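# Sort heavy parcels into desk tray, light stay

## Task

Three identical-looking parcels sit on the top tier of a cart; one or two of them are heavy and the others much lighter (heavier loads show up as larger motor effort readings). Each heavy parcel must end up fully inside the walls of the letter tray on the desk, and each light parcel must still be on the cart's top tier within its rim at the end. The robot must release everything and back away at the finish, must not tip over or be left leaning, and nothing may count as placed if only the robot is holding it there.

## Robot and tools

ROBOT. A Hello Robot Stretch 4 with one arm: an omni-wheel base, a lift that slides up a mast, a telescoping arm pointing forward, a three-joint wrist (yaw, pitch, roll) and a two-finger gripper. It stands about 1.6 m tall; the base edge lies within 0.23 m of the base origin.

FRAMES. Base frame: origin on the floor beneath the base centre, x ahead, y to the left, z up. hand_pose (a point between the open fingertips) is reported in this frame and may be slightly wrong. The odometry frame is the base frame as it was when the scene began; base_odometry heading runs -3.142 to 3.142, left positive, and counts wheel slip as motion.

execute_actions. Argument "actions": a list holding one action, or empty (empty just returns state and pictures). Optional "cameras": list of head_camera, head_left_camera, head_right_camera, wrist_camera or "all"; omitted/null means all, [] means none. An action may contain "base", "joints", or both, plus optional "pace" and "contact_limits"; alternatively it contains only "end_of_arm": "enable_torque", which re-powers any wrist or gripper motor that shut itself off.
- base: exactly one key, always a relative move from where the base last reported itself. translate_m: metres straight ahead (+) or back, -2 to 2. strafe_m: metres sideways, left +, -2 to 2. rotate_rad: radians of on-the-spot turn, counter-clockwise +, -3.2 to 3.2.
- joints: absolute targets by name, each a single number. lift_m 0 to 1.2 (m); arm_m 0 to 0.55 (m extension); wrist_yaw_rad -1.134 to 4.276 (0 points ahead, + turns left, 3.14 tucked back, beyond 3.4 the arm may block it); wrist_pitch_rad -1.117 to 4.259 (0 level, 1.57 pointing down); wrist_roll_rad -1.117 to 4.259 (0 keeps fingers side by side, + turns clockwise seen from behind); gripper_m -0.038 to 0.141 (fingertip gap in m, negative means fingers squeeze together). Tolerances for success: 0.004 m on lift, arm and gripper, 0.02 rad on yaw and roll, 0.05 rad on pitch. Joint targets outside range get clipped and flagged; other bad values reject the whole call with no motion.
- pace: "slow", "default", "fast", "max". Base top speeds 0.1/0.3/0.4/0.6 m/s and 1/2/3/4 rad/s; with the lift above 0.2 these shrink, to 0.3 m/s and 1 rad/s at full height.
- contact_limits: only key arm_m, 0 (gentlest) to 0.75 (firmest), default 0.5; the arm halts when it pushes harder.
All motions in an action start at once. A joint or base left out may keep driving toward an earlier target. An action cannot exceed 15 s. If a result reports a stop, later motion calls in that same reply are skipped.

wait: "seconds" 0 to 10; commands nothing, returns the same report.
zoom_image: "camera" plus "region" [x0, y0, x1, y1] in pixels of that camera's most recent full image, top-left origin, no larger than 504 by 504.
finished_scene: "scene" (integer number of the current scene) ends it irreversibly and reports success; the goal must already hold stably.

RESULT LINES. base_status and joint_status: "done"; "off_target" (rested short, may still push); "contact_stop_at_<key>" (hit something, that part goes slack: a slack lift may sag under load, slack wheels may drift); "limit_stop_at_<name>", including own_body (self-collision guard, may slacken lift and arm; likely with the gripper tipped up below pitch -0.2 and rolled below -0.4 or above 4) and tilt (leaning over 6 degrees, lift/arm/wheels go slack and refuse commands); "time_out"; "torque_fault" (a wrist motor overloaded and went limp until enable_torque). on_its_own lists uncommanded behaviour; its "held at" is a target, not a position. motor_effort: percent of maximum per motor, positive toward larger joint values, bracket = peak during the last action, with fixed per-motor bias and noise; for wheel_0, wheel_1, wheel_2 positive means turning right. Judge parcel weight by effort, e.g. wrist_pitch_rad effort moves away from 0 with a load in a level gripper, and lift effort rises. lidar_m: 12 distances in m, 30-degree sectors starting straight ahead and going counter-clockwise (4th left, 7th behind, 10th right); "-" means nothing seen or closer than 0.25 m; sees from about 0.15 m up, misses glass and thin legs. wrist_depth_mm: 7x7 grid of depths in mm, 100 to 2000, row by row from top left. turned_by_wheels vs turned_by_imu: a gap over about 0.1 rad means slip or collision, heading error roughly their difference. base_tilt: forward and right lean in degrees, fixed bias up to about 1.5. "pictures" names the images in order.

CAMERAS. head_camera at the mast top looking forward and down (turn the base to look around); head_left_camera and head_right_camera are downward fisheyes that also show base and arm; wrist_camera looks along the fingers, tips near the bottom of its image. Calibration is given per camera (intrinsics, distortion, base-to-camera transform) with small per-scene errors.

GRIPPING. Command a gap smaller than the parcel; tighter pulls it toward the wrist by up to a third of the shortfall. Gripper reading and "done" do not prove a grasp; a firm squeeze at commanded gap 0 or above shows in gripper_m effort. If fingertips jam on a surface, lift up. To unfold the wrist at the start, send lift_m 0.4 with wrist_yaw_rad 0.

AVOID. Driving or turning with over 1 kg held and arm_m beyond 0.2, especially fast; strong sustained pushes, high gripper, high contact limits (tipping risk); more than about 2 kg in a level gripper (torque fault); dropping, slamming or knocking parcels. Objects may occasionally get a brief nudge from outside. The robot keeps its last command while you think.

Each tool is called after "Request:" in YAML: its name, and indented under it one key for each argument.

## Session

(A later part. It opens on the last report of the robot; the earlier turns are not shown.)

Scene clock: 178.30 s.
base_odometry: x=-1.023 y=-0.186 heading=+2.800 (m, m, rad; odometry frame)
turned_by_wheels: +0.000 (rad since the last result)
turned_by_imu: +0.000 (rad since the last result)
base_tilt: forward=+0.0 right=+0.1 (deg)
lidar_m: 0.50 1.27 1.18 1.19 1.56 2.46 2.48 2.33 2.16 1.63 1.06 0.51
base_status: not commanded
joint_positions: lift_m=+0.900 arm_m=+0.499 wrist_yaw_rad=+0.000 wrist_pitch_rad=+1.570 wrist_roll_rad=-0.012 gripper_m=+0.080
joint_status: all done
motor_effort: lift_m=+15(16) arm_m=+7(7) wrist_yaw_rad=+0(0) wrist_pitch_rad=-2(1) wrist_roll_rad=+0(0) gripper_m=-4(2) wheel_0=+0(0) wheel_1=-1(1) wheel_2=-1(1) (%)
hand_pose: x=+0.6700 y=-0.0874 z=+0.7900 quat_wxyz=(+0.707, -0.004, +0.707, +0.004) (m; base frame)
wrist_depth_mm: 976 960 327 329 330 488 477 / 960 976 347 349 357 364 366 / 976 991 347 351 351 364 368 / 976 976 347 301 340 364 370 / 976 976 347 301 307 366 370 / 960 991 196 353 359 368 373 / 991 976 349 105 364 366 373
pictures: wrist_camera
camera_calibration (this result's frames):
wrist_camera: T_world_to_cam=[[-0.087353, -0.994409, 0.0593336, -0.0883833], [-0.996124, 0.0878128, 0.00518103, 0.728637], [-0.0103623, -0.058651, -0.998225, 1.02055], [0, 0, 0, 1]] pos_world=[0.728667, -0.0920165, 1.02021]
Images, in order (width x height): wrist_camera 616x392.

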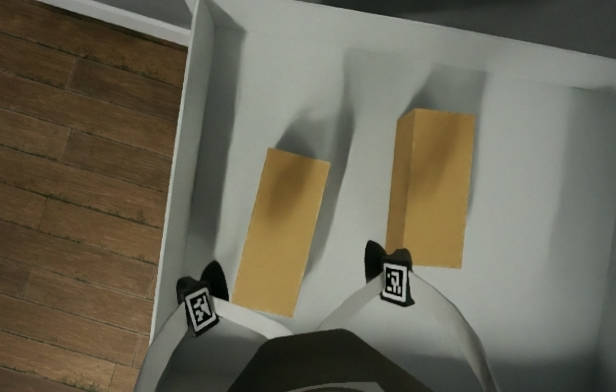

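Request:
execute_actions:
  actions:
    - {"joints": {"arm_m": 0.55, "wrist_yaw_rad": -0.2}}
  cameras: []

Request:
execute_actions:
  actions:
    - {"joints": {"lift_m": 0.81}}
  cameras: ["wrist_camera"]

Scene clock: 187.00 s.
base_odometry: x=-1.023 y=-0.186 heading=+2.800 (m, m, rad; odometry frame)
turned_by_wheels: +0.000 (rad since the last result)
turned_by_imu: +0.000 (rad since the last result)
base_tilt: forward=-0.1 right=+0.1 (deg)
lidar_m: 0.48 1.25 1.19 1.19 1.56 2.47 2.46 2.29 2.19 1.58 1.07 0.50
base_status: not commanded
joint_positions: lift_m=+0.900 arm_m=+0.549 wrist_yaw_rad=-0.199 wrist_pitch_rad=+1.570 wrist_roll_rad=-0.012 gripper_m=+0.080
joint_status: all done
motor_effort: lift_m=+15(15) arm_m=+7(8) wrist_yaw_rad=-3(2) wrist_pitch_rad=+0(3) wrist_roll_rad=+0(1) gripper_m=-2(4) wheel_0=+0(0) wheel_1=-1(1) wheel_2=-1(1) (%)
hand_pose: x=+0.7026 y=-0.0857 z=+0.7900 quat_wxyz=(+0.704, +0.066, +0.704, -0.066) (m; base frame)
wrist_depth_mm: 715 609 609 585 535 500 488 / 946 991 345 351 357 362 368 / 960 976 345 353 355 366 368 / 960 991 349 349 332 366 370 / 960 991 351 303 307 366 370 / 976 991 195 301 359 366 373 / 976 976 347 105 362 366 373
pictures: none
No camera images: the call's "cameras" was empty. Leave "cameras" out to get every camera's image.

Scene clock: 188.37 s.
base_odometry: x=-1.023 y=-0.186 heading=+2.800 (m, m, rad; odometry frame)
turned_by_wheels: +0.000 (rad since the last result)
turned_by_imu: +0.000 (rad since the last result)
base_tilt: forward=+0.0 right=+0.1 (deg)
lidar_m: 0.51 1.27 1.16 1.21 1.55 2.50 2.46 2.31 2.20 1.60 1.06 0.51
base_status: not commanded
joint_positions: lift_m=+0.810 arm_m=+0.549 wrist_yaw_rad=-0.199 wrist_pitch_rad=+1.570 wrist_roll_rad=-0.012 gripper_m=+0.080
joint_status: all done
motor_effort: lift_m=+15(15) arm_m=+7(7) wrist_yaw_rad=-3(2) wrist_pitch_rad=-1(1) wrist_roll_rad=+0(0) gripper_m=-2(3) wheel_0=+0(0) wheel_1=-1(1) wheel_2=-1(1) (%)
hand_pose: x=+0.7026 y=-0.0857 z=+0.7000 quat_wxyz=(+0.704, +0.066, +0.704, -0.066) (m; base frame)
wrist_depth_mm: 723 220 245 252 263 268 272 / 866 238 259 263 266 270 276 / 891 255 258 263 265 218 276 / 878 248 259 251 266 219 277 / 878 242 258 212 263 220 276 / 878 257 195 212 267 220 277 / 891 245 260 105 270 273 277
pictures: wrist_camera
camera_calibration (this result's frames):
wrist_camera: T_world_to_cam=[[-0.282711, -0.957368, 0.0593388, 0.0619157], [-0.958956, 0.283505, 0.00524052, 0.75208], [-0.0218399, -0.0554218, -0.998224, 0.93949], [0, 0, 0, 1]] pos_world=[0.759235, -0.101874, 0.930206]
Images, in order (width x height): wrist_camera 616x392.

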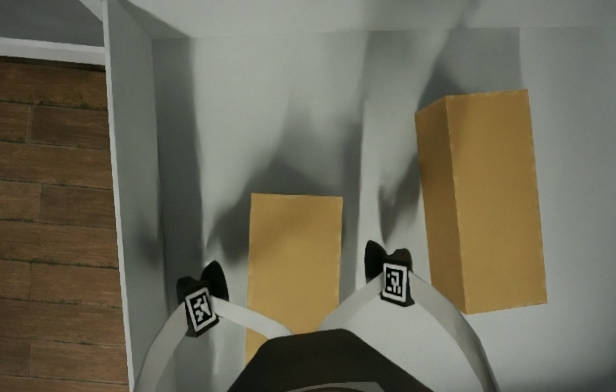

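Request:
execute_actions:
  actions:
    - {"joints": {"gripper_m": 0.0}}
  cameras: []

Request:
execute_actions:
  actions:
    - {"joints": {"lift_m": 0.9}}
  cameras: []

Scene clock: 193.97 s.
base_odometry: x=-1.023 y=-0.186 heading=+2.800 (m, m, rad; odometry frame)
turned_by_wheels: +0.000 (rad since the last result)
turned_by_imu: +0.000 (rad since the last result)
base_tilt: forward=-0.1 right=+0.1 (deg)
lidar_m: 0.50 1.29 1.19 1.21 1.55 2.43 2.46 2.32 2.21 1.60 1.06 0.52
base_status: not commanded
joint_positions: lift_m=+0.810 arm_m=+0.549 wrist_yaw_rad=-0.200 wrist_pitch_rad=+1.570 wrist_roll_rad=-0.012 gripper_m=+0.001
joint_status: all done
motor_effort: lift_m=+17(17) arm_m=+7(7) wrist_yaw_rad=-2(2) wrist_pitch_rad=+0(2) wrist_roll_rad=+0(0) gripper_m=-29(26) wheel_0=+0(0) wheel_1=-1(1) wheel_2=-1(1) (%)
hand_pose: x=+0.7026 y=-0.0857 z=+0.6998 quat_wxyz=(+0.704, +0.066, +0.704, -0.066) (m; base frame)
wrist_depth_mm: 732 220 246 256 263 267 271 / 866 236 256 260 265 268 273 / 878 254 256 260 265 217 273 / 878 247 257 195 265 217 274 / 891 239 257 195 265 218 274 / 891 256 188 198 190 218 276 / 878 204 259 105 268 272 276
pictures: none
No camera images: the call's "cameras" was empty. Leave "cameras" out to get every camera's image.

Scene clock: 195.33 s.
base_odometry: x=-1.023 y=-0.186 heading=+2.800 (m, m, rad; odometry frame)
turned_by_wheels: +0.000 (rad since the last result)
turned_by_imu: +0.000 (rad since the last result)
base_tilt: forward=+0.0 right=+0.1 (deg)
lidar_m: 0.52 1.27 1.17 1.21 1.54 2.47 2.49 2.35 2.20 1.61 1.06 0.51
base_status: not commanded
joint_positions: lift_m=+0.900 arm_m=+0.549 wrist_yaw_rad=-0.200 wrist_pitch_rad=+1.570 wrist_roll_rad=-0.012 gripper_m=+0.001
joint_status: all done
motor_effort: lift_m=+23(23) arm_m=+7(7) wrist_yaw_rad=-2(2) wrist_pitch_rad=+1(1) wrist_roll_rad=+0(0) gripper_m=-25(27) wheel_0=+0(0) wheel_1=-1(1) wheel_2=-1(1) (%)
hand_pose: x=+0.7027 y=-0.0857 z=+0.7893 quat_wxyz=(+0.704, +0.066, +0.704, -0.066) (m; base frame)
wrist_depth_mm: 723 603 615 580 530 504 488 / 960 960 343 347 355 359 368 / 976 976 347 351 353 362 368 / 960 991 345 195 334 364 368 / 960 976 343 195 306 364 368 / 991 991 189 197 190 364 370 / 976 976 347 105 359 366 373
pictures: none
No camera images: the call's "cameras" was empty. Leave "cameras" out to get every camera's image.

Request:
execute_actions:
  actions:
    - {"base": {"rotate_rad": -2.37}, "joints": {"lift_m": 1.0, "arm_m": 0.1, "wrist_yaw_rad": 0}}
  cameras: []

Request:
execute_actions:
  actions:
    - {"base": {"translate_m": 1.85}, "joints": {"lift_m": 1.2}, "pace": "fast"}
  cameras: []

Request:
execute_actions:
  actions:
    - {"base": {"strafe_m": 0.2}, "joints": {"arm_m": 0.55}}
  cameras: ["wrist_camera"]

Scene clock: 205.97 s.
base_odometry: x=-1.023 y=-0.186 heading=+0.430 (m, m, rad; odometry frame)
turned_by_wheels: -2.370 (rad since the last result)
turned_by_imu: -2.347 (rad since the last result)
base_tilt: forward=-0.1 right=+0.1 (deg)
lidar_m: 2.16 2.38 1.26 0.55 0.51 0.55 1.71 1.20 1.36 2.77 2.45 2.63
base_status: done
joint_positions: lift_m=+1.000 arm_m=+0.101 wrist_yaw_rad=+0.000 wrist_pitch_rad=+1.570 wrist_roll_rad=-0.012 gripper_m=+0.001
joint_status: all done
motor_effort: lift_m=+22(23) arm_m=-6(8) wrist_yaw_rad=+0(7) wrist_pitch_rad=+0(6) wrist_roll_rad=-1(0) gripper_m=-26(27) wheel_0=+2(5) wheel_1=+0(7) wheel_2=+2(12) (%)
hand_pose: x=+0.2723 y=-0.0874 z=+0.8893 quat_wxyz=(+0.707, -0.004, +0.707, +0.004) (m; base frame)
wrist_depth_mm: 1042 1078 1078 1098 1118 1138 1160 / 1042 1078 1118 1098 1118 1138 1160 / 1042 1078 1078 1098 1160 1138 1138 / 1078 1078 1098 195 1118 1160 1182 / 1042 1078 1098 195 1138 1160 1182 / 1078 1060 189 197 190 1138 1182 / 1060 1078 904 105 1138 1138 1182
pictures: none
No camera images: the call's "cameras" was empty. Leave "cameras" out to get every camera's image.

Scene clock: 212.60 s.
base_odometry: x=+0.658 y=+0.585 heading=+0.430 (m, m, rad; odometry frame)
turned_by_wheels: +0.000 (rad since the last result)
turned_by_imu: +0.001 (rad since the last result)
base_tilt: forward=-0.1 right=+0.1 (deg)
lidar_m: 0.37 0.38 0.43 1.65 1.63 1.83 2.08 2.95 2.27 1.93 1.07 0.49
base_status: done
joint_positions: lift_m=+1.200 arm_m=+0.101 wrist_yaw_rad=+0.000 wrist_pitch_rad=+1.570 wrist_roll_rad=-0.012 gripper_m=+0.001
joint_status: all done
motor_effort: lift_m=+22(24) arm_m=-6(6) wrist_yaw_rad=-2(1) wrist_pitch_rad=+0(2) wrist_roll_rad=-1(0) gripper_m=-27(26) wheel_0=+1(7) wheel_1=+1(6) wheel_2=+2(14) (%)
hand_pose: x=+0.2723 y=-0.0874 z=+1.0894 quat_wxyz=(+0.707, -0.004, +0.707, +0.004) (m; base frame)
wrist_depth_mm: 349 353 359 384 1308 1336 1336 / 347 353 1281 1308 1336 1336 1366 / 349 1281 1281 1255 1336 1336 1366 / 1255 1229 1281 194 1308 1366 1366 / 1255 1255 1281 195 1336 1336 1336 / 1255 1255 189 197 190 1366 1366 / 1255 1281 1281 105 1336 1336 1366
pictures: none
No camera images: the call's "cameras" was empty. Leave "cameras" out to get every camera's image.

Scene clock: 215.00 s.
base_odometry: x=+0.575 y=+0.767 heading=+0.430 (m, m, rad; odometry frame)
turned_by_wheels: +0.000 (rad since the last result)
turned_by_imu: +0.000 (rad since the last result)
base_tilt: forward=-0.1 right=+0.1 (deg)
lidar_m: 0.32 0.30 1.22 1.46 1.43 1.62 1.91 3.01 2.49 2.13 0.90 0.42
base_status: done
joint_positions: lift_m=+1.200 arm_m=+0.549 wrist_yaw_rad=+0.000 wrist_pitch_rad=+1.570 wrist_roll_rad=-0.012 gripper_m=+0.001
joint_status: all done
motor_effort: lift_m=+22(22) arm_m=+7(8) wrist_yaw_rad=-2(2) wrist_pitch_rad=+1(2) wrist_roll_rad=+0(0) gripper_m=-24(27) wheel_0=+0(10) wheel_1=-1(11) wheel_2=+0(3) (%)
hand_pose: x=+0.7201 y=-0.0874 z=+1.0894 quat_wxyz=(+0.708, -0.004, +0.707, +0.004) (m; base frame)
wrist_depth_mm: 345 349 353 359 366 373 379 / 347 351 355 362 368 373 377 / 349 353 357 362 368 375 377 / 347 351 355 195 368 375 382 / 347 355 357 195 368 375 379 / 349 353 189 198 190 375 384 / 349 351 359 105 373 377 384
pictures: wrist_camera
camera_calibration (this result's frames):
wrist_camera: T_world_to_cam=[[-0.0872442, -0.994421, 0.0592985, -0.10181], [-0.996137, 0.08768, 0.0047824, 0.777462], [-0.00995501, -0.0586522, -0.998229, 1.31966], [0, 0, 0, 1]] pos_world=[0.778714, -0.0920086, 1.31964]
Images, in order (width x height): wrist_camera 616x392.

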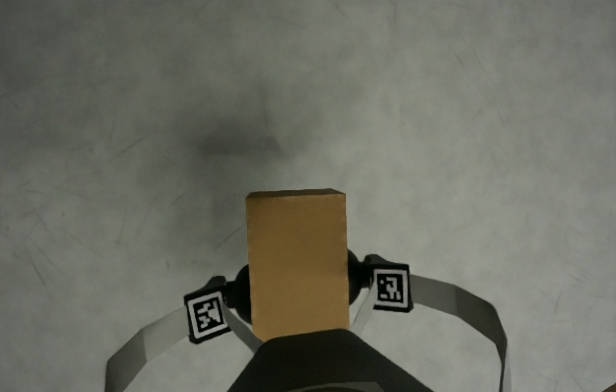

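No tray visible — it may have been dragged. Look.

Request:
execute_actions:
  actions:
    - {"joints": {"arm_m": 0.1}}
  cameras: ["head_camera", "head_left_camera"]

Scene clock: 221.97 s.
base_odometry: x=+0.575 y=+0.767 heading=+0.430 (m, m, rad; odometry frame)
turned_by_wheels: +0.000 (rad since the last result)
turned_by_imu: +0.000 (rad since the last result)
base_tilt: forward=+0.0 right=+0.1 (deg)
lidar_m: 0.34 0.32 1.20 1.47 1.44 1.59 1.91 3.02 2.45 2.14 0.89 0.43
base_status: not commanded
joint_positions: lift_m=+1.200 arm_m=+0.101 wrist_yaw_rad=+0.000 wrist_pitch_rad=+1.570 wrist_roll_rad=-0.012 gripper_m=+0.001
joint_status: all done
motor_effort: lift_m=+22(22) arm_m=-7(8) wrist_yaw_rad=-1(1) wrist_pitch_rad=+0(3) wrist_roll_rad=+0(1) gripper_m=-25(29) wheel_0=+0(0) wheel_1=-1(1) wheel_2=+0(0) (%)
hand_pose: x=+0.2723 y=-0.0874 z=+1.0894 quat_wxyz=(+0.707, -0.004, +0.707, +0.004) (m; base frame)
wrist_depth_mm: 347 353 357 364 368 1336 1366 / 347 353 357 364 1308 1366 1336 / 349 353 359 1281 1336 1336 1366 / 351 1255 1308 195 1308 1336 1366 / 1255 1281 1255 195 1336 1336 1397 / 1255 1281 189 198 190 1336 1366 / 1229 1255 1255 105 1336 1366 1366
pictures: head_camera, head_left_camera
Images, in order (width x height): head_camera 420x560, head_left_camera 420x672.

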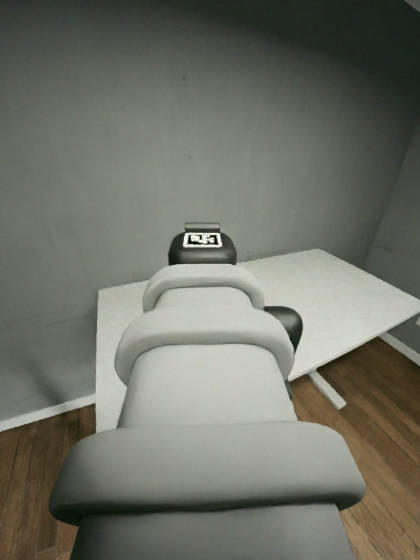

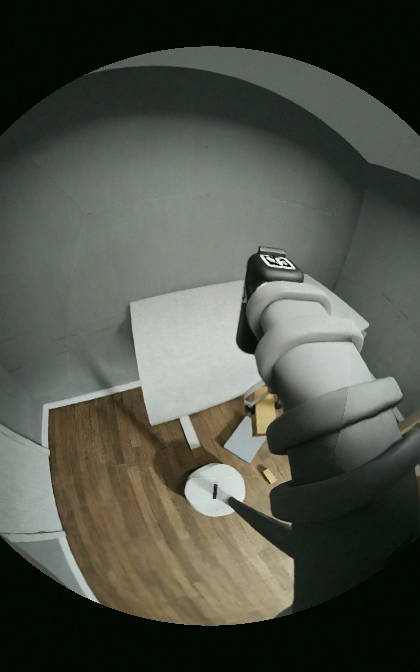

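Request:
execute_actions:
  actions:
    - {"joints": {"arm_m": 0.5}}
  cameras: []

Request:
execute_actions:
  actions:
    - {"joints": {"lift_m": 1.105}}
  cameras: []

Request:
execute_actions:
  actions:
    - {"joints": {"gripper_m": 0.09}}
  cameras: []

Request:
execute_actions:
  actions:
    - {"joints": {"lift_m": 1.2}}
  cameras: []

Request:
execute_actions:
  actions:
    - {"base": {"translate_m": -0.6}, "joints": {"arm_m": 0.1}}
  cameras: ["head_camera", "wrist_camera"]

Scene clock: 239.20 s.
base_odometry: x=+0.575 y=+0.767 heading=+0.430 (m, m, rad; odometry frame)
turned_by_wheels: +0.000 (rad since the last result)
turned_by_imu: +0.000 (rad since the last result)
base_tilt: forward=-0.1 right=+0.2 (deg)
lidar_m: 0.33 0.32 1.22 1.46 1.42 1.60 1.91 3.01 2.49 2.13 0.88 0.41
base_status: not commanded
joint_positions: lift_m=+1.200 arm_m=+0.499 wrist_yaw_rad=+0.000 wrist_pitch_rad=+1.570 wrist_roll_rad=-0.012 gripper_m=+0.001
joint_status: all done
motor_effort: lift_m=+22(22) arm_m=+7(7) wrist_yaw_rad=-2(1) wrist_pitch_rad=+2(0) wrist_roll_rad=+0(1) gripper_m=-24(30) wheel_0=+0(0) wheel_1=-1(1) wheel_2=+0(0) (%)
hand_pose: x=+0.6701 y=-0.0874 z=+1.0894 quat_wxyz=(+0.708, -0.004, +0.707, +0.004) (m; base frame)
wrist_depth_mm: 345 351 355 362 366 373 377 / 345 349 353 362 366 373 379 / 347 351 355 362 366 375 379 / 345 353 357 195 370 373 379 / 347 351 355 195 370 375 379 / 349 353 188 197 190 375 382 / 351 351 359 105 373 377 384
pictures: none
No camera images: the call's "cameras" was empty. Leave "cameras" out to get every camera's image.

Scene clock: 240.60 s.
base_odometry: x=+0.575 y=+0.767 heading=+0.430 (m, m, rad; odometry frame)
turned_by_wheels: +0.000 (rad since the last result)
turned_by_imu: +0.000 (rad since the last result)
base_tilt: forward=-0.1 right=+0.1 (deg)
lidar_m: 0.30 0.31 1.18 1.46 1.43 1.62 1.91 3.00 2.53 2.12 0.89 0.42
base_status: not commanded
joint_positions: lift_m=+1.105 arm_m=+0.499 wrist_yaw_rad=+0.000 wrist_pitch_rad=+1.570 wrist_roll_rad=-0.012 gripper_m=+0.001
joint_status: all done
motor_effort: lift_m=+17(20) arm_m=+7(7) wrist_yaw_rad=-2(2) wrist_pitch_rad=+1(0) wrist_roll_rad=+0(1) gripper_m=-27(27) wheel_0=+0(0) wheel_1=-1(1) wheel_2=+0(0) (%)
hand_pose: x=+0.6701 y=-0.0874 z=+0.9948 quat_wxyz=(+0.707, -0.004, +0.707, +0.004) (m; base frame)
wrist_depth_mm: 256 259 264 267 272 276 279 / 257 259 263 267 272 277 279 / 257 260 265 267 272 277 279 / 257 260 265 195 272 277 282 / 256 260 266 196 272 279 281 / 258 260 189 196 190 278 282 / 258 260 266 105 277 278 283
pictures: none
No camera images: the call's "cameras" was empty. Leave "cameras" out to get every camera's image.

Scene clock: 242.30 s.
base_odometry: x=+0.575 y=+0.767 heading=+0.430 (m, m, rad; odometry frame)
turned_by_wheels: +0.000 (rad since the last result)
turned_by_imu: +0.000 (rad since the last result)
base_tilt: forward=-0.1 right=+0.1 (deg)
lidar_m: 0.34 0.30 1.24 1.46 1.45 1.58 1.93 3.01 2.51 2.14 0.86 0.42
base_status: not commanded
joint_positions: lift_m=+1.105 arm_m=+0.499 wrist_yaw_rad=+0.000 wrist_pitch_rad=+1.570 wrist_roll_rad=-0.012 gripper_m=+0.090
joint_status: all done
motor_effort: lift_m=+17(17) arm_m=+7(7) wrist_yaw_rad=-2(2) wrist_pitch_rad=+1(0) wrist_roll_rad=+0(1) gripper_m=+0(28) wheel_0=+0(0) wheel_1=-1(1) wheel_2=+0(0) (%)
hand_pose: x=+0.6701 y=-0.0874 z=+0.9948 quat_wxyz=(+0.707, -0.004, +0.707, +0.004) (m; base frame)
wrist_depth_mm: 258 260 265 268 273 278 281 / 257 263 265 270 274 279 281 / 257 260 266 271 274 279 283 / 258 262 266 220 274 279 282 / 258 263 266 220 273 279 283 / 257 263 199 220 274 281 285 / 260 263 266 105 277 281 285
pictures: none
No camera images: the call's "cameras" was empty. Leave "cameras" out to get every camera's image.

Scene clock: 243.70 s.
base_odometry: x=+0.575 y=+0.767 heading=+0.430 (m, m, rad; odometry frame)
turned_by_wheels: +0.000 (rad since the last result)
turned_by_imu: +0.000 (rad since the last result)
base_tilt: forward=+0.0 right=+0.1 (deg)
lidar_m: 0.34 0.31 1.25 1.47 1.45 1.61 1.92 3.00 2.49 2.11 0.88 0.40
base_status: not commanded
joint_positions: lift_m=+1.200 arm_m=+0.499 wrist_yaw_rad=+0.000 wrist_pitch_rad=+1.570 wrist_roll_rad=-0.012 gripper_m=+0.090
joint_status: all done
motor_effort: lift_m=+20(22) arm_m=+7(7) wrist_yaw_rad=+0(2) wrist_pitch_rad=+0(0) wrist_roll_rad=-1(1) gripper_m=-2(2) wheel_0=+0(0) wheel_1=-1(1) wheel_2=+0(0) (%)
hand_pose: x=+0.6700 y=-0.0874 z=+1.0895 quat_wxyz=(+0.707, -0.004, +0.707, +0.004) (m; base frame)
wrist_depth_mm: 345 351 357 362 368 375 382 / 347 353 357 364 368 377 382 / 347 353 357 364 368 375 382 / 345 353 357 364 368 377 382 / 349 353 359 314 368 377 384 / 349 355 200 312 373 379 384 / 349 355 362 105 373 377 384
pictures: none
No camera images: the call's "cameras" was empty. Leave "cameras" out to get every camera's image.

Scene clock: 247.17 s.
base_odometry: x=+0.030 y=+0.517 heading=+0.430 (m, m, rad; odometry frame)
turned_by_wheels: +0.000 (rad since the last result)
turned_by_imu: -0.001 (rad since the last result)
base_tilt: forward=+0.0 right=+0.2 (deg)
lidar_m: 0.89 0.91 1.56 1.26 1.23 1.33 1.41 2.45 2.64 2.20 2.32 1.15
base_status: done
joint_positions: lift_m=+1.200 arm_m=+0.101 wrist_yaw_rad=+0.000 wrist_pitch_rad=+1.570 wrist_roll_rad=-0.012 gripper_m=+0.090
joint_status: all done
motor_effort: lift_m=+20(21) arm_m=-7(8) wrist_yaw_rad=+0(2) wrist_pitch_rad=-3(1) wrist_roll_rad=+0(1) gripper_m=-1(1) wheel_0=-1(6) wheel_1=+0(3) wheel_2=-1(5) (%)
hand_pose: x=+0.2722 y=-0.0874 z=+1.0895 quat_wxyz=(+0.707, -0.004, +0.707, +0.004) (m; base frame)
wrist_depth_mm: 1229 1255 1255 1255 1308 1336 1366 / 1229 1255 1308 1336 1308 1336 1397 / 1229 1255 1281 1308 1336 1366 1366 / 1281 1281 1281 1281 1336 1366 1397 / 1255 1255 1281 1308 1308 1366 1366 / 1229 1281 200 1098 1336 1397 1366 / 1255 1255 1255 105 1308 1366 1397
pictures: head_camera, wrist_camera
camera_calibration (this result's frames):
wrist_camera: T_world_to_cam=[[-0.087588, -0.994387, 0.0593596, -0.140864], [-0.9961, 0.0880659, 0.0054779, 0.330564], [-0.0106747, -0.0586483, -0.998222, 1.31553], [0, 0, 0, 1]] pos_world=[0.33098, -0.0920315, 1.31974]
Images, in order (width x height): head_camera 420x560, wrist_camera 616x392.

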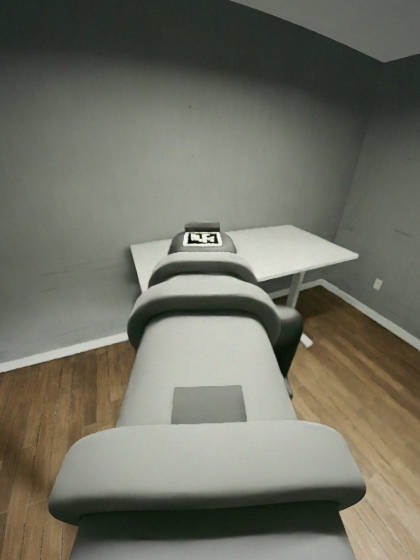

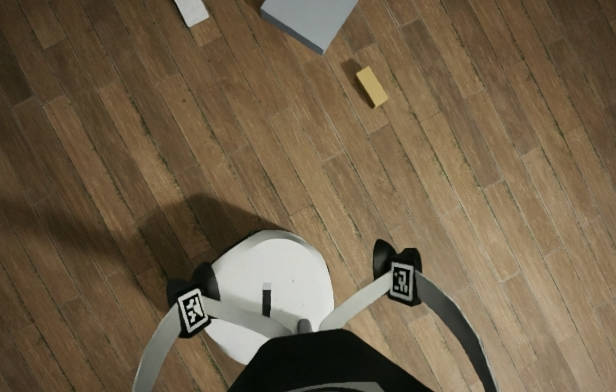

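Request:
execute_actions:
  actions:
    - {"joints": {"lift_m": 0.25, "wrist_pitch_rad": 0.35}, "pace": "fast"}
  cameras: ["wrist_camera"]

Scene clock: 265.13 s.
base_odometry: x=+0.030 y=+0.517 heading=+0.430 (m, m, rad; odometry frame)
turned_by_wheels: +0.000 (rad since the last result)
turned_by_imu: +0.000 (rad since the last result)
base_tilt: forward=-0.1 right=+0.1 (deg)
lidar_m: 0.89 0.90 1.53 1.25 1.24 1.36 1.39 2.46 2.69 2.13 2.34 1.11
base_status: not commanded
joint_positions: lift_m=+0.250 arm_m=+0.101 wrist_yaw_rad=+0.000 wrist_pitch_rad=+0.352 wrist_roll_rad=-0.012 gripper_m=+0.090
joint_status: all done
motor_effort: lift_m=+15(18) arm_m=-6(6) wrist_yaw_rad=+1(1) wrist_pitch_rad=-8(14) wrist_roll_rad=-1(1) gripper_m=+0(0) wheel_0=-1(1) wheel_1=+0(0) wheel_2=-1(1) (%)
hand_pose: x=+0.5428 y=-0.0875 z=+0.3289 quat_wxyz=(+0.984, -0.006, +0.175, +0.001) (m; base frame)
wrist_depth_mm: 1078 1182 1308 1430 1618 1756 - / 1138 1205 1366 1499 1708 1921 - / 1182 1229 1430 1576 1708 1537 1576 / 1182 1255 1366 1255 1182 1098 1060 / 1025 960 946 866 723 809 809 / 778 723 200 683 580 654 640 / 627 591 597 105 580 544 492
pictures: wrist_camera
camera_calibration (this result's frames):
wrist_camera: T_world_to_cam=[[-0.086084, -0.994383, -0.0615803, -0.0330956], [-0.349507, 0.0880228, -0.93279, 0.561836], [0.932971, -0.0587755, -0.355121, -0.164561], [0, 0, 0, 1]] pos_world=[0.347047, -0.0920363, 0.463598]
Images, in order (width x height): wrist_camera 616x392.

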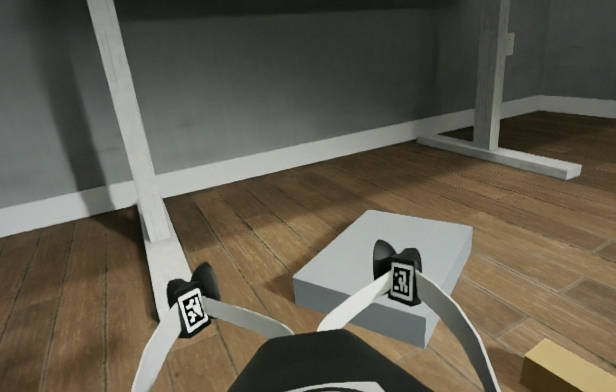

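Request:
execute_actions:
  actions:
    - {"base": {"rotate_rad": 0.4}}
  cameras: []

Request:
execute_actions:
  actions:
    - {"base": {"strafe_m": -0.4}}
  cameras: ["wrist_camera"]

Scene clock: 289.13 s.
base_odometry: x=+0.030 y=+0.517 heading=+0.830 (m, m, rad; odometry frame)
turned_by_wheels: +0.400 (rad since the last result)
turned_by_imu: +0.396 (rad since the last result)
base_tilt: forward=-0.1 right=+0.1 (deg)
lidar_m: 0.88 1.70 1.25 1.24 1.30 1.33 2.44 2.61 2.28 2.20 1.27 0.91
base_status: done
joint_positions: lift_m=+0.250 arm_m=+0.101 wrist_yaw_rad=+0.000 wrist_pitch_rad=+0.352 wrist_roll_rad=-0.012 gripper_m=+0.090
joint_status: not commanded
motor_effort: lift_m=+15(15) arm_m=-6(6) wrist_yaw_rad=+0(1) wrist_pitch_rad=-9(8) wrist_roll_rad=+0(1) gripper_m=-2(0) wheel_0=-1(7) wheel_1=+1(4) wheel_2=+1(7) (%)
hand_pose: x=+0.5428 y=-0.0874 z=+0.3289 quat_wxyz=(+0.984, -0.006, +0.175, +0.001) (m; base frame)
wrist_depth_mm: 1160 1160 1182 1205 1255 1281 1281 / 1229 1229 1281 1281 1308 1366 1366 / 1281 1336 1366 1366 1397 1430 1430 / 1336 1336 1336 1182 1160 1098 1042 / 1008 976 931 904 820 831 691 / 778 750 200 715 634 627 574 / 627 591 603 105 585 544 530
pictures: none
No camera images: the call's "cameras" was empty. Leave "cameras" out to get every camera's image.

Scene clock: 291.80 s.
base_odometry: x=+0.325 y=+0.247 heading=+0.830 (m, m, rad; odometry frame)
turned_by_wheels: +0.000 (rad since the last result)
turned_by_imu: -0.001 (rad since the last result)
base_tilt: forward=-0.1 right=+0.1 (deg)
lidar_m: 0.86 0.94 1.69 1.65 1.62 1.76 2.45 2.61 1.85 1.79 1.21 0.91
base_status: done
joint_positions: lift_m=+0.250 arm_m=+0.101 wrist_yaw_rad=+0.000 wrist_pitch_rad=+0.352 wrist_roll_rad=-0.012 gripper_m=+0.090
joint_status: not commanded
motor_effort: lift_m=+15(15) arm_m=-6(6) wrist_yaw_rad=-1(1) wrist_pitch_rad=-7(9) wrist_roll_rad=+0(0) gripper_m=-1(4) wheel_0=-1(8) wheel_1=+1(10) wheel_2=+0(1) (%)
hand_pose: x=+0.5428 y=-0.0874 z=+0.3288 quat_wxyz=(+0.984, -0.006, +0.175, +0.001) (m; base frame)
wrist_depth_mm: 1160 1160 1205 1205 1229 1281 1308 / 1229 1229 1281 1255 1308 1336 1366 / 1281 1281 1336 1366 1336 1397 1430 / 1308 1336 1205 1255 1160 1118 1060 / 1025 976 931 917 842 842 809 / 778 732 200 609 549 569 640 / 627 591 597 105 504 504 539
pictures: wrist_camera
camera_calibration (this result's frames):
wrist_camera: T_world_to_cam=[[-0.0860397, -0.994387, -0.0615804, -0.0331091], [-0.34951, 0.0880074, -0.93279, 0.561815], [0.932974, -0.0587339, -0.355121, -0.16457], [0, 0, 0, 1]] pos_world=[0.347051, -0.0920329, 0.463574]
Images, in order (width x height): wrist_camera 616x392.

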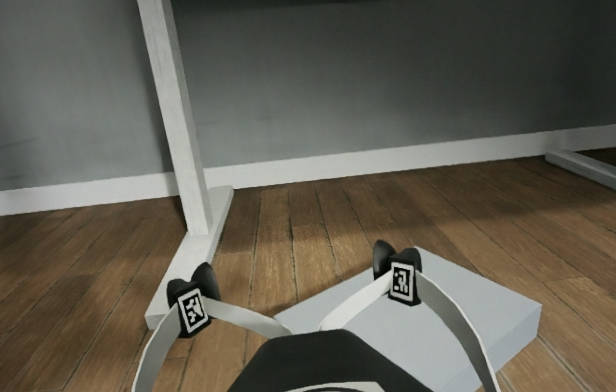

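Request:
execute_actions:
  actions:
    - {"joints": {"lift_m": 0.7, "wrist_pitch_rad": 1.57, "arm_m": 0.3, "gripper_m": 0.14}, "pace": "fast"}
  cameras: ["wrist_camera"]

Scene clock: 302.20 s.
base_odometry: x=+0.325 y=+0.247 heading=+0.830 (m, m, rad; odometry frame)
turned_by_wheels: +0.000 (rad since the last result)
turned_by_imu: +0.000 (rad since the last result)
base_tilt: forward=-0.1 right=+0.2 (deg)
lidar_m: 0.86 0.91 1.68 1.64 1.64 1.76 2.46 2.59 1.82 1.79 1.23 0.89
base_status: not commanded
joint_positions: lift_m=+0.700 arm_m=+0.299 wrist_yaw_rad=+0.000 wrist_pitch_rad=+1.570 wrist_roll_rad=-0.012 gripper_m=+0.140
joint_status: all done
motor_effort: lift_m=+20(22) arm_m=+7(7) wrist_yaw_rad=-1(1) wrist_pitch_rad=-2(8) wrist_roll_rad=-1(1) gripper_m=+1(1) wheel_0=-1(1) wheel_1=+1(0) wheel_2=+0(0) (%)
hand_pose: x=+0.4699 y=-0.0874 z=+0.5895 quat_wxyz=(+0.707, -0.004, +0.707, +0.004) (m; base frame)
wrist_depth_mm: 778 788 788 750 759 820 866 / 778 788 798 750 768 842 842 / 778 798 798 809 831 831 854 / 778 778 798 809 831 842 854 / 768 788 798 809 842 842 854 / 778 208 788 820 820 842 854 / 778 788 798 105 831 842 842
pictures: wrist_camera
camera_calibration (this result's frames):
wrist_camera: T_world_to_cam=[[-0.0874295, -0.994401, 0.0593449, -0.093934], [-0.996115, 0.0878971, 0.00531011, 0.530353], [-0.0104966, -0.0586501, -0.998223, 0.818467], [0, 0, 0, 1]] pos_world=[0.528671, -0.0920215, 0.819771]
Images, in order (width x height): wrist_camera 616x392.

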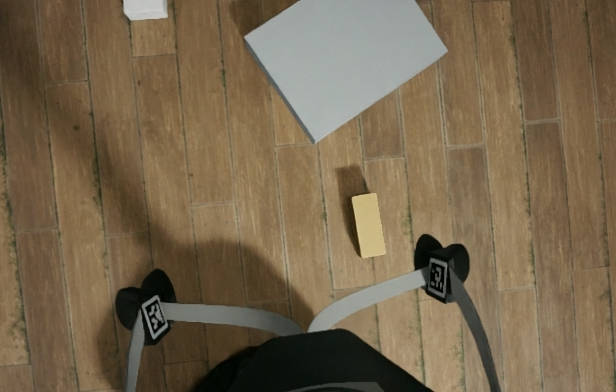

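Request:
execute_actions:
  actions:
    - {"joints": {"lift_m": 0.145, "gripper_m": 0.0}, "pace": "fast"}
  cameras: []

Request:
execute_actions:
  actions:
    - {"base": {"translate_m": 0.5}, "joints": {"arm_m": 0.55}, "pace": "slow"}
  cameras: ["wrist_camera", "head_left_camera"]

Scene clock: 318.03 s.
base_odometry: x=+0.325 y=+0.247 heading=+0.830 (m, m, rad; odometry frame)
turned_by_wheels: +0.000 (rad since the last result)
turned_by_imu: +0.000 (rad since the last result)
base_tilt: forward=+0.0 right=+0.1 (deg)
lidar_m: 0.85 0.93 1.69 1.64 1.60 1.75 2.45 2.61 1.85 1.77 1.25 0.87
base_status: not commanded
joint_positions: lift_m=+0.145 arm_m=+0.299 wrist_yaw_rad=+0.000 wrist_pitch_rad=+1.570 wrist_roll_rad=-0.012 gripper_m=+0.000
joint_status: all done
motor_effort: lift_m=+15(19) arm_m=+7(7) wrist_yaw_rad=-1(1) wrist_pitch_rad=-2(3) wrist_roll_rad=+0(1) gripper_m=-7(6) wheel_0=-1(1) wheel_1=+0(0) wheel_2=+0(0) (%)
hand_pose: x=+0.4700 y=-0.0874 z=+0.0349 quat_wxyz=(+0.707, -0.004, +0.707, +0.004) (m; base frame)
wrist_depth_mm: 248 251 255 259 262 267 271 / 249 250 255 260 264 268 272 / 249 252 257 260 266 270 272 / 250 253 256 262 265 270 258 / 250 253 258 259 266 268 220 / 250 254 256 195 188 268 220 / 251 254 257 105 267 258 220
pictures: none
No camera images: the call's "cameras" was empty. Leave "cameras" out to get every camera's image.

Scene clock: 324.33 s.
base_odometry: x=+0.662 y=+0.616 heading=+0.830 (m, m, rad; odometry frame)
turned_by_wheels: +0.000 (rad since the last result)
turned_by_imu: +0.000 (rad since the last result)
base_tilt: forward=-0.1 right=+0.1 (deg)
lidar_m: 0.36 0.41 1.65 1.59 1.73 1.96 2.98 2.91 1.93 2.08 0.54 0.38
base_status: done
joint_positions: lift_m=+0.145 arm_m=+0.549 wrist_yaw_rad=+0.000 wrist_pitch_rad=+1.570 wrist_roll_rad=-0.012 gripper_m=+0.000
joint_status: all done
motor_effort: lift_m=+15(15) arm_m=+7(6) wrist_yaw_rad=-1(0) wrist_pitch_rad=-1(4) wrist_roll_rad=+0(1) gripper_m=-6(5) wheel_0=+3(4) wheel_1=+1(4) wheel_2=-3(10) (%)
hand_pose: x=+0.7198 y=-0.0874 z=+0.0349 quat_wxyz=(+0.707, -0.004, +0.707, +0.004) (m; base frame)
wrist_depth_mm: 248 251 255 259 264 267 271 / 248 251 256 258 264 267 272 / 249 252 256 260 265 268 272 / 249 253 256 259 265 268 273 / 249 252 257 260 265 268 273 / 250 254 255 195 188 272 273 / 250 253 256 105 266 271 273
pictures: head_left_camera, wrist_camera
camera_calibration (this result's frames):
wrist_camera: T_world_to_cam=[[-0.0875105, -0.994393, 0.0593651, -0.0391155], [-0.996106, 0.0879919, 0.00554024, 0.782215], [-0.0107328, -0.0586491, -0.998221, 0.267656], [0, 0, 0, 1]] pos_world=[0.778619, -0.0920271, 0.265168]
Images, in order (width x height): head_left_camera 420x672, wrist_camera 616x392.

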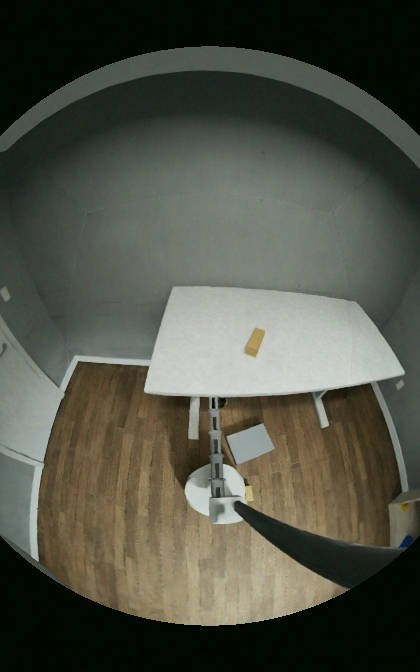

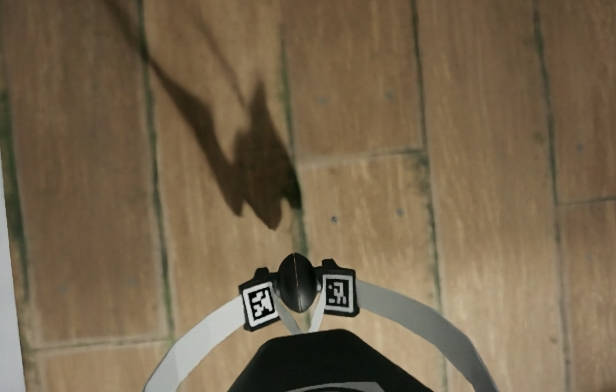

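Request:
execute_actions:
  actions:
    - {"base": {"strafe_m": -0.25}, "pace": "slow"}
  cameras: []

Request:
execute_actions:
  actions:
    - {"joints": {"arm_m": 0.2}, "pace": "slow", "contact_limits": {"arm_m": 0.3}}
  cameras: ["wrist_camera", "head_left_camera"]

Scene clock: 337.67 s.
base_odometry: x=+0.847 y=+0.447 heading=+0.830 (m, m, rad; odometry frame)
turned_by_wheels: +0.000 (rad since the last result)
turned_by_imu: +0.000 (rad since the last result)
base_tilt: forward=+0.0 right=+0.1 (deg)
lidar_m: 0.36 0.38 0.56 1.87 1.99 2.14 2.98 2.17 1.74 1.82 0.52 0.38
base_status: done
joint_positions: lift_m=+0.145 arm_m=+0.549 wrist_yaw_rad=+0.000 wrist_pitch_rad=+1.570 wrist_roll_rad=-0.012 gripper_m=+0.000
joint_status: not commanded
motor_effort: lift_m=+15(15) arm_m=+7(7) wrist_yaw_rad=-1(0) wrist_pitch_rad=-2(2) wrist_roll_rad=-1(1) gripper_m=-5(7) wheel_0=+2(6) wheel_1=-1(6) wheel_2=+0(0) (%)
hand_pose: x=+0.7198 y=-0.0874 z=+0.0349 quat_wxyz=(+0.707, -0.004, +0.707, +0.004) (m; base frame)
wrist_depth_mm: 247 250 254 259 264 266 271 / 249 251 256 259 263 270 272 / 249 252 255 260 264 267 272 / 249 253 256 260 264 270 273 / 249 253 257 259 265 270 273 / 249 253 255 196 188 270 273 / 250 253 258 105 266 270 276
pictures: none
No camera images: the call's "cameras" was empty. Leave "cameras" out to get every camera's image.

Scene clock: 342.43 s.
torque_fault: wrist_pitch_rad switched itself off since the last result.
base_odometry: x=+0.847 y=+0.447 heading=+0.830 (m, m, rad; odometry frame)
turned_by_wheels: +0.000 (rad since the last result)
turned_by_imu: +0.000 (rad since the last result)
base_tilt: forward=+0.0 right=+0.2 (deg)
lidar_m: 0.36 0.39 0.57 1.83 1.99 2.15 2.97 2.20 1.70 1.81 0.50 0.36
base_status: not commanded
joint_positions: lift_m=+0.145 arm_m=+0.201 wrist_yaw_rad=+0.001 wrist_pitch_rad=+1.230 wrist_roll_rad=-0.011 gripper_m=+0.000
joint_status: all done
on_its_own: wrist_pitch_rad is off since a torque_fault, until you send "end_of_arm": "enable_torque" (your +1.570 is given up)
motor_effort: lift_m=+17(17) arm_m=-7(15) wrist_yaw_rad=-4(30) wrist_pitch_rad=+0(98) wrist_roll_rad=-2(5) gripper_m=-8(7) wheel_0=+1(2) wheel_1=-1(1) wheel_2=-1(1) (%)
contact_limits: arm_m 0.3
hand_pose: x=+0.4687 y=-0.0873 z=+0.0514 quat_wxyz=(+0.817, -0.005, +0.577, +0.004) (m; base frame)
wrist_depth_mm: 345 347 349 353 355 357 357 / 327 329 330 332 336 338 338 / 309 309 312 315 317 317 320 / 294 294 296 297 301 301 303 / 279 282 283 285 285 286 287 / 207 267 205 196 187 273 274 / 198 198 198 105 204 201 262
pictures: head_left_camera, wrist_camera
camera_calibration (this result's frames):
wrist_camera: T_world_to_cam=[[-0.101748, -0.994454, 0.0266049, -0.0536259], [-0.94083, 0.0875031, -0.327386, 0.52314], [0.323242, -0.0583416, -0.944516, 0.122123], [0, 0, 0, 1]] pos_world=[0.447254, -0.09198, 0.288042]
Images, in order (width x height): head_left_camera 420x672, wrist_camera 616x392.

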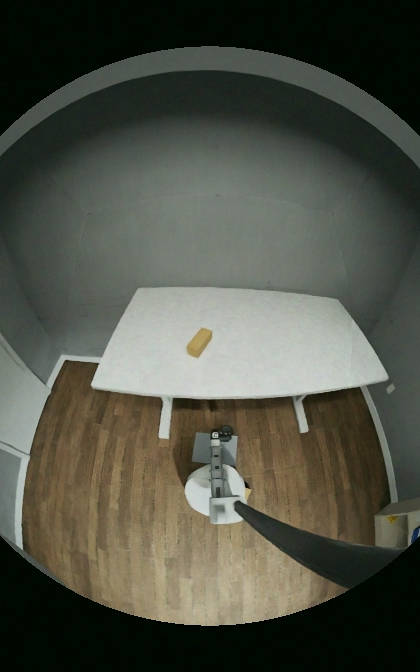

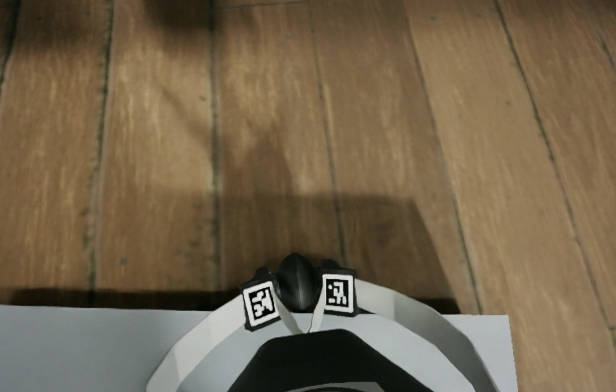

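Request:
execute_actions:
  actions:
    - {"end_of_arm": "enable_torque"}
  cameras: []

Request:
execute_actions:
  actions:
    - {"joints": {"arm_m": 0.34, "wrist_pitch_rad": 1.57, "lift_m": 0.135}, "pace": "slow"}
  cameras: []

Request:
execute_actions:
  actions:
    - {"joints": {"arm_m": 0.25}, "pace": "slow", "contact_limits": {"arm_m": 0.05}}
  cameras: []

Request:
execute_actions:
  actions:
    - {"joints": {"lift_m": 0.25}, "pace": "slow"}
  cameras: ["wrist_camera", "head_left_camera"]

Scene clock: 353.17 s.
base_odometry: x=+0.847 y=+0.447 heading=+0.830 (m, m, rad; odometry frame)
turned_by_wheels: +0.000 (rad since the last result)
turned_by_imu: +0.000 (rad since the last result)
base_tilt: forward=+0.0 right=+0.1 (deg)
lidar_m: 0.35 0.38 0.55 1.84 1.99 2.15 2.97 2.14 1.73 1.84 0.50 0.34
base_status: not commanded
joint_positions: lift_m=+0.145 arm_m=+0.201 wrist_yaw_rad=+0.001 wrist_pitch_rad=+1.230 wrist_roll_rad=-0.011 gripper_m=+0.000
joint_status: not commanded
end_of_arm: enable_torque: each motor that was off is on again
on_its_own: wrist_pitch_rad is held at +1.230, not at your +1.570, since a torque_fault
motor_effort: lift_m=+17(17) arm_m=-7(7) wrist_yaw_rad=-3(3) wrist_pitch_rad=-1(1) wrist_roll_rad=-2(2) gripper_m=-6(6) wheel_0=+1(2) wheel_1=-1(1) wheel_2=-1(1) (%)
hand_pose: x=+0.4687 y=-0.0873 z=+0.0514 quat_wxyz=(+0.817, -0.005, +0.577, +0.004) (m; base frame)
wrist_depth_mm: 347 349 351 351 355 357 359 / 325 327 329 332 334 338 340 / 309 310 314 314 317 320 320 / 296 296 297 298 303 303 304 / 279 281 282 283 286 287 287 / 208 267 206 195 187 273 276 / 198 198 197 105 204 202 263
pictures: none
No camera images: the call's "cameras" was empty. Leave "cameras" out to get every camera's image.

Scene clock: 358.13 s.
torque_fault: wrist_pitch_rad switched itself off since the last result.
base_odometry: x=+0.847 y=+0.447 heading=+0.830 (m, m, rad; odometry frame)
turned_by_wheels: +0.000 (rad since the last result)
turned_by_imu: +0.000 (rad since the last result)
base_tilt: forward=+0.0 right=+0.1 (deg)
lidar_m: 0.36 0.39 0.55 1.86 1.99 2.17 2.99 2.20 1.74 1.82 0.52 0.38
base_status: not commanded
joint_positions: lift_m=+0.135 arm_m=+0.339 wrist_yaw_rad=+0.000 wrist_pitch_rad=+1.395 wrist_roll_rad=-0.011 gripper_m=+0.000
joint_status: wrist_pitch_rad torque_fault (moved +0.165 of +0.340); the others done
on_its_own: wrist_pitch_rad is off since a torque_fault, until you send "end_of_arm": "enable_torque" (your +1.570 is given up)
motor_effort: lift_m=+15(16) arm_m=+7(7) wrist_yaw_rad=-3(22) wrist_pitch_rad=+0(93) wrist_roll_rad=-1(6) gripper_m=-7(7) wheel_0=+1(1) wheel_1=-1(1) wheel_2=-1(1) (%)
hand_pose: x=+0.5602 y=-0.0874 z=+0.0294 quat_wxyz=(+0.766, -0.004, +0.642, +0.004) (m; base frame)
wrist_depth_mm: 276 278 283 287 290 293 296 / 268 272 276 278 281 285 287 / 264 266 268 272 276 277 279 / 256 258 262 264 267 270 273 / 251 253 256 258 260 263 266 / 244 247 246 196 188 257 258 / 238 241 242 105 249 250 254
pictures: none
No camera images: the call's "cameras" was empty. Leave "cameras" out to get every camera's image.

not run: a stop came earlier in this reply.

not run: a stop came earlier in this reply.

Request:
execute_actions:
  actions:
    - {"end_of_arm": "enable_torque"}
  cameras: []

Request:
execute_actions:
  actions:
    - {"joints": {"arm_m": 0.4, "wrist_pitch_rad": 1.57, "lift_m": 0.14}, "pace": "slow"}
  cameras: []

Request:
execute_actions:
  actions:
    - {"joints": {"arm_m": 0.3}, "pace": "slow", "contact_limits": {"arm_m": 0.0}}
  cameras: ["wrist_camera"]

Scene clock: 366.07 s.
base_odometry: x=+0.847 y=+0.447 heading=+0.830 (m, m, rad; odometry frame)
turned_by_wheels: +0.000 (rad since the last result)
turned_by_imu: +0.000 (rad since the last result)
base_tilt: forward=-0.1 right=+0.2 (deg)
lidar_m: 0.35 0.39 0.57 1.83 1.97 2.14 2.99 2.21 1.73 1.81 0.53 0.36
base_status: not commanded
joint_positions: lift_m=+0.135 arm_m=+0.339 wrist_yaw_rad=+0.000 wrist_pitch_rad=+1.457 wrist_roll_rad=-0.011 gripper_m=+0.000
joint_status: not commanded
end_of_arm: enable_torque: each motor that was off is on again
on_its_own: wrist_pitch_rad is held at +1.457, not at your +1.570, since a torque_fault
motor_effort: lift_m=+15(15) arm_m=+7(7) wrist_yaw_rad=-3(2) wrist_pitch_rad=+0(1) wrist_roll_rad=-1(2) gripper_m=-6(5) wheel_0=+1(1) wheel_1=-1(1) wheel_2=-1(1) (%)
hand_pose: x=+0.5425 y=-0.0874 z=+0.0268 quat_wxyz=(+0.746, -0.004, +0.666, +0.004) (m; base frame)
wrist_depth_mm: 262 264 270 272 274 279 282 / 256 259 264 268 270 274 277 / 253 254 258 262 266 268 273 / 250 251 256 259 263 266 267 / 245 247 253 255 258 262 265 / 242 245 246 195 188 257 259 / 238 240 243 105 251 253 255
pictures: none
No camera images: the call's "cameras" was empty. Leave "cameras" out to get every camera's image.

Scene clock: 367.90 s.
base_odometry: x=+0.847 y=+0.447 heading=+0.830 (m, m, rad; odometry frame)
turned_by_wheels: +0.000 (rad since the last result)
turned_by_imu: +0.000 (rad since the last result)
base_tilt: forward=+0.0 right=+0.1 (deg)
lidar_m: 0.36 0.37 0.55 1.86 1.97 2.14 2.97 2.17 1.73 1.82 0.53 0.37
base_status: not commanded
joint_positions: lift_m=+0.140 arm_m=+0.399 wrist_yaw_rad=+0.000 wrist_pitch_rad=+1.570 wrist_roll_rad=-0.011 gripper_m=+0.000
joint_status: all done
motor_effort: lift_m=+21(20) arm_m=+7(7) wrist_yaw_rad=-2(1) wrist_pitch_rad=-2(5) wrist_roll_rad=-1(1) gripper_m=-7(5) wheel_0=+1(1) wheel_1=-1(1) wheel_2=-1(1) (%)
hand_pose: x=+0.5700 y=-0.0874 z=+0.0295 quat_wxyz=(+0.707, -0.004, +0.707, +0.004) (m; base frame)
wrist_depth_mm: 243 246 249 255 257 262 265 / 243 246 249 254 259 263 266 / 245 246 251 254 257 264 267 / 245 248 252 256 260 265 266 / 244 248 251 255 259 263 267 / 244 247 251 196 188 265 268 / 245 248 252 105 262 265 268
pictures: none
No camera images: the call's "cameras" was empty. Leave "cameras" out to get every camera's image.

Scene clock: 370.20 s.
base_odometry: x=+0.847 y=+0.447 heading=+0.830 (m, m, rad; odometry frame)
turned_by_wheels: +0.000 (rad since the last result)
turned_by_imu: +0.000 (rad since the last result)
base_tilt: forward=-0.1 right=+0.2 (deg)
lidar_m: 0.36 0.38 0.58 1.85 1.98 2.13 2.98 2.16 1.72 1.83 0.53 0.37
base_status: not commanded
joint_positions: lift_m=+0.140 arm_m=+0.301 wrist_yaw_rad=+0.000 wrist_pitch_rad=+1.570 wrist_roll_rad=-0.011 gripper_m=+0.000
joint_status: all done
motor_effort: lift_m=+21(21) arm_m=-7(8) wrist_yaw_rad=-1(2) wrist_pitch_rad=-1(0) wrist_roll_rad=-1(1) gripper_m=-4(5) wheel_0=+1(1) wheel_1=-1(1) wheel_2=-1(1) (%)
contact_limits: arm_m 0
hand_pose: x=+0.4724 y=-0.0874 z=+0.0295 quat_wxyz=(+0.707, -0.004, +0.707, +0.004) (m; base frame)
wrist_depth_mm: 243 247 250 254 257 262 266 / 244 247 250 254 257 263 266 / 244 247 251 255 259 264 265 / 244 248 252 255 260 265 267 / 245 248 252 254 260 265 268 / 230 236 202 195 188 264 267 / 184 187 190 105 198 201 270
pictures: wrist_camera
camera_calibration (this result's frames):
wrist_camera: T_world_to_cam=[[-0.0874999, -0.994396, 0.0593383, -0.060452], [-0.99611, 0.0879634, 0.00523841, 0.535745], [-0.0104287, -0.0586491, -0.998224, 0.259404], [0, 0, 0, 1]] pos_world=[0.531076, -0.0920254, 0.259724]
Images, in order (width x height): wrist_camera 616x392.

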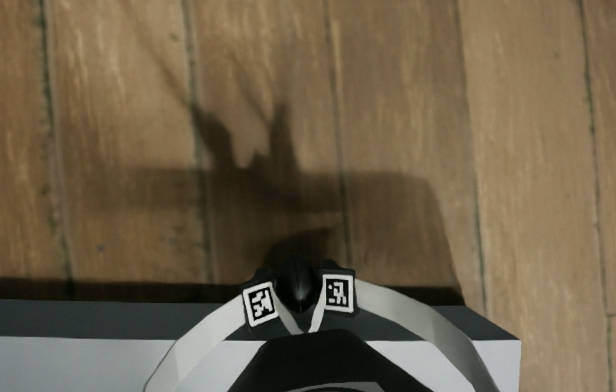

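Touch lightly, then raise.

Request:
execute_actions:
  actions:
    - {"joints": {"arm_m": 0.285}, "pace": "slow"}
  cameras: []

Request:
execute_actions:
  actions:
    - {"joints": {"lift_m": 0.2}, "pace": "slow"}
  cameras: ["wrist_camera"]

Scene clock: 377.37 s.
base_odometry: x=+0.847 y=+0.447 heading=+0.830 (m, m, rad; odometry frame)
turned_by_wheels: +0.000 (rad since the last result)
turned_by_imu: +0.000 (rad since the last result)
base_tilt: forward=+0.0 right=+0.1 (deg)
lidar_m: 0.32 0.40 0.52 1.86 2.00 2.13 2.99 2.20 1.72 1.82 0.52 0.36
base_status: not commanded
joint_positions: lift_m=+0.140 arm_m=+0.287 wrist_yaw_rad=+0.004 wrist_pitch_rad=+1.555 wrist_roll_rad=-0.011 gripper_m=+0.000
joint_status: all done
on_its_own: wrist_pitch_rad is at rest, and its effort (+41) is outside its rest range (-23 to +23)
motor_effort: lift_m=+21(21) arm_m=-10(10) wrist_yaw_rad=-11(12) wrist_pitch_rad=+41(42) wrist_roll_rad=-1(1) gripper_m=-8(6) wheel_0=+1(1) wheel_1=-1(1) wheel_2=-1(1) (%)
hand_pose: x=+0.4625 y=-0.0874 z=+0.0295 quat_wxyz=(+0.712, -0.005, +0.702, +0.005) (m; base frame)
wrist_depth_mm: 247 252 254 258 263 267 270 / 246 250 254 259 263 265 270 / 247 251 256 259 263 266 271 / 246 250 254 258 262 266 270 / 248 249 254 257 262 266 270 / 202 211 190 193 180 264 270 / 185 188 190 105 198 200 268
pictures: none
No camera images: the call's "cameras" was empty. Leave "cameras" out to get every camera's image.

Scene clock: 378.73 s.
base_odometry: x=+0.847 y=+0.447 heading=+0.830 (m, m, rad; odometry frame)
turned_by_wheels: +0.000 (rad since the last result)
turned_by_imu: +0.000 (rad since the last result)
base_tilt: forward=+0.0 right=+0.1 (deg)
lidar_m: 0.31 0.33 0.55 1.87 2.00 2.12 2.99 2.20 1.72 1.81 0.52 0.30
base_status: not commanded
joint_positions: lift_m=+0.200 arm_m=+0.287 wrist_yaw_rad=+0.004 wrist_pitch_rad=+1.558 wrist_roll_rad=-0.012 gripper_m=+0.000
joint_status: all done
on_its_own: wrist_yaw_rad is at rest, and its effort (-14) is outside its rest range (-13 to +13); wrist_pitch_rad is at rest, and its effort (+35) is outside its rest range (-23 to +23)
motor_effort: lift_m=+21(21) arm_m=-9(10) wrist_yaw_rad=-14(14) wrist_pitch_rad=+35(42) wrist_roll_rad=-1(1) gripper_m=-6(7) wheel_0=+1(1) wheel_1=-1(1) wheel_2=-1(1) (%)
hand_pose: x=+0.4618 y=-0.0874 z=+0.0895 quat_wxyz=(+0.712, -0.006, +0.702, +0.006) (m; base frame)
wrist_depth_mm: 306 309 314 319 325 327 334 / 304 307 314 319 324 330 332 / 304 307 314 317 322 329 334 / 303 307 312 319 325 330 332 / 304 307 310 319 322 327 332 / 207 212 195 195 185 252 330 / 191 193 195 105 200 202 332
pictures: wrist_camera
camera_calibration (this result's frames):
wrist_camera: T_world_to_cam=[[-0.0839557, -0.994765, 0.0582504, -0.0664965], [-0.996467, 0.0836834, -0.00710177, 0.525751], [0.00219, -0.0586408, -0.998277, 0.313379], [0, 0, 0, 1]] pos_world=[0.517625, -0.0917683, 0.320446]
Images, in order (width x height): wrist_camera 616x392.

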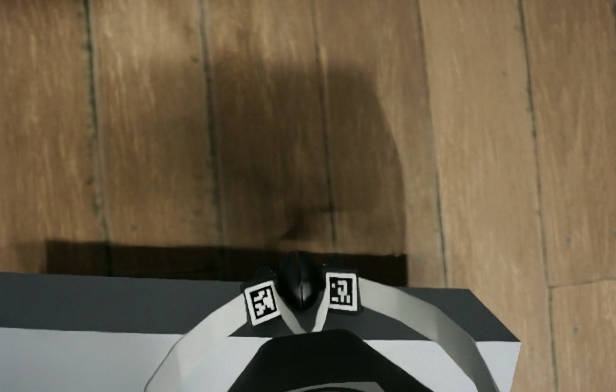

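Request:
execute_actions:
  actions:
    - {"joints": {"lift_m": 0.3, "arm_m": 0.235}, "pace": "slow"}
  cameras: ["wrist_camera", "head_left_camera"]

Scene clock: 392.77 s.
base_odometry: x=+0.847 y=+0.447 heading=+0.830 (m, m, rad; odometry frame)
turned_by_wheels: +0.000 (rad since the last result)
turned_by_imu: +0.000 (rad since the last result)
base_tilt: forward=-0.1 right=+0.1 (deg)
lidar_m: 0.25 0.27 0.54 1.86 1.97 2.11 2.98 2.17 1.72 1.81 0.52 0.25
base_status: not commanded
joint_positions: lift_m=+0.300 arm_m=+0.237 wrist_yaw_rad=+0.006 wrist_pitch_rad=+1.550 wrist_roll_rad=-0.012 gripper_m=+0.000
joint_status: all done
on_its_own: wrist_yaw_rad is at rest, and its effort (-20) is outside its rest range (-13 to +13); wrist_pitch_rad is at rest, and its effort (+56) is outside its rest range (-23 to +23)
motor_effort: lift_m=+17(22) arm_m=-11(13) wrist_yaw_rad=-20(26) wrist_pitch_rad=+56(86) wrist_roll_rad=+1(0) gripper_m=-5(8) wheel_0=+1(1) wheel_1=-1(1) wheel_2=-1(1) (%)
hand_pose: x=+0.4143 y=-0.0874 z=+0.1898 quat_wxyz=(+0.714, -0.007, +0.700, +0.007) (m; base frame)
wrist_depth_mm: 407 410 418 424 430 436 445 / 404 410 415 427 430 439 445 / 404 410 415 424 430 436 445 / 404 410 413 424 427 433 442 / 235 404 413 418 427 433 445 / 207 213 210 195 187 433 439 / 212 202 205 105 213 219 436
pictures: head_left_camera, wrist_camera
camera_calibration (this result's frames):
wrist_camera: T_world_to_cam=[[-0.0817181, -0.994989, 0.0576075, -0.0771227], [-0.996608, 0.0810143, -0.0144516, 0.48043], [0.00971211, -0.0585931, -0.998235, 0.410509], [0, 0, 0, 1]] pos_world=[0.468512, -0.091605, 0.42117]
Images, in order (width x height): head_left_camera 420x672, wrist_camera 616x392.

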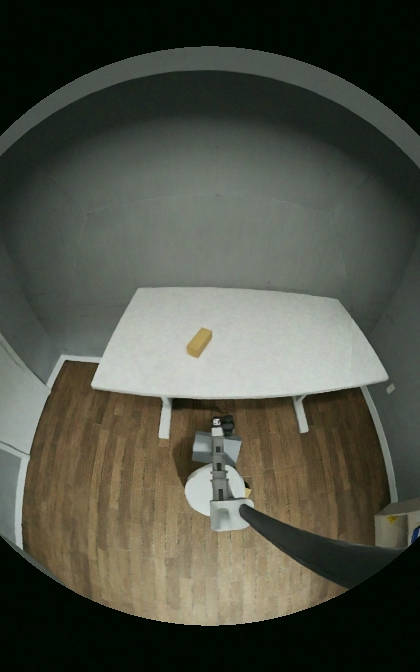

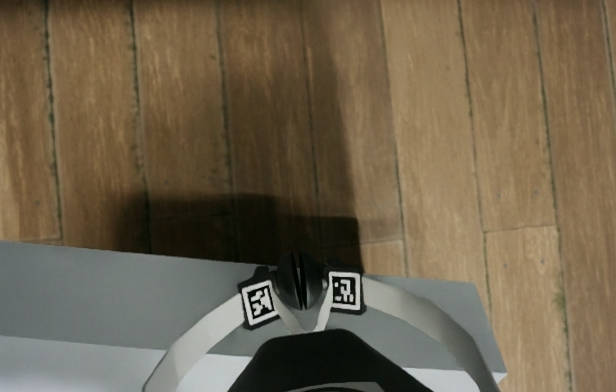

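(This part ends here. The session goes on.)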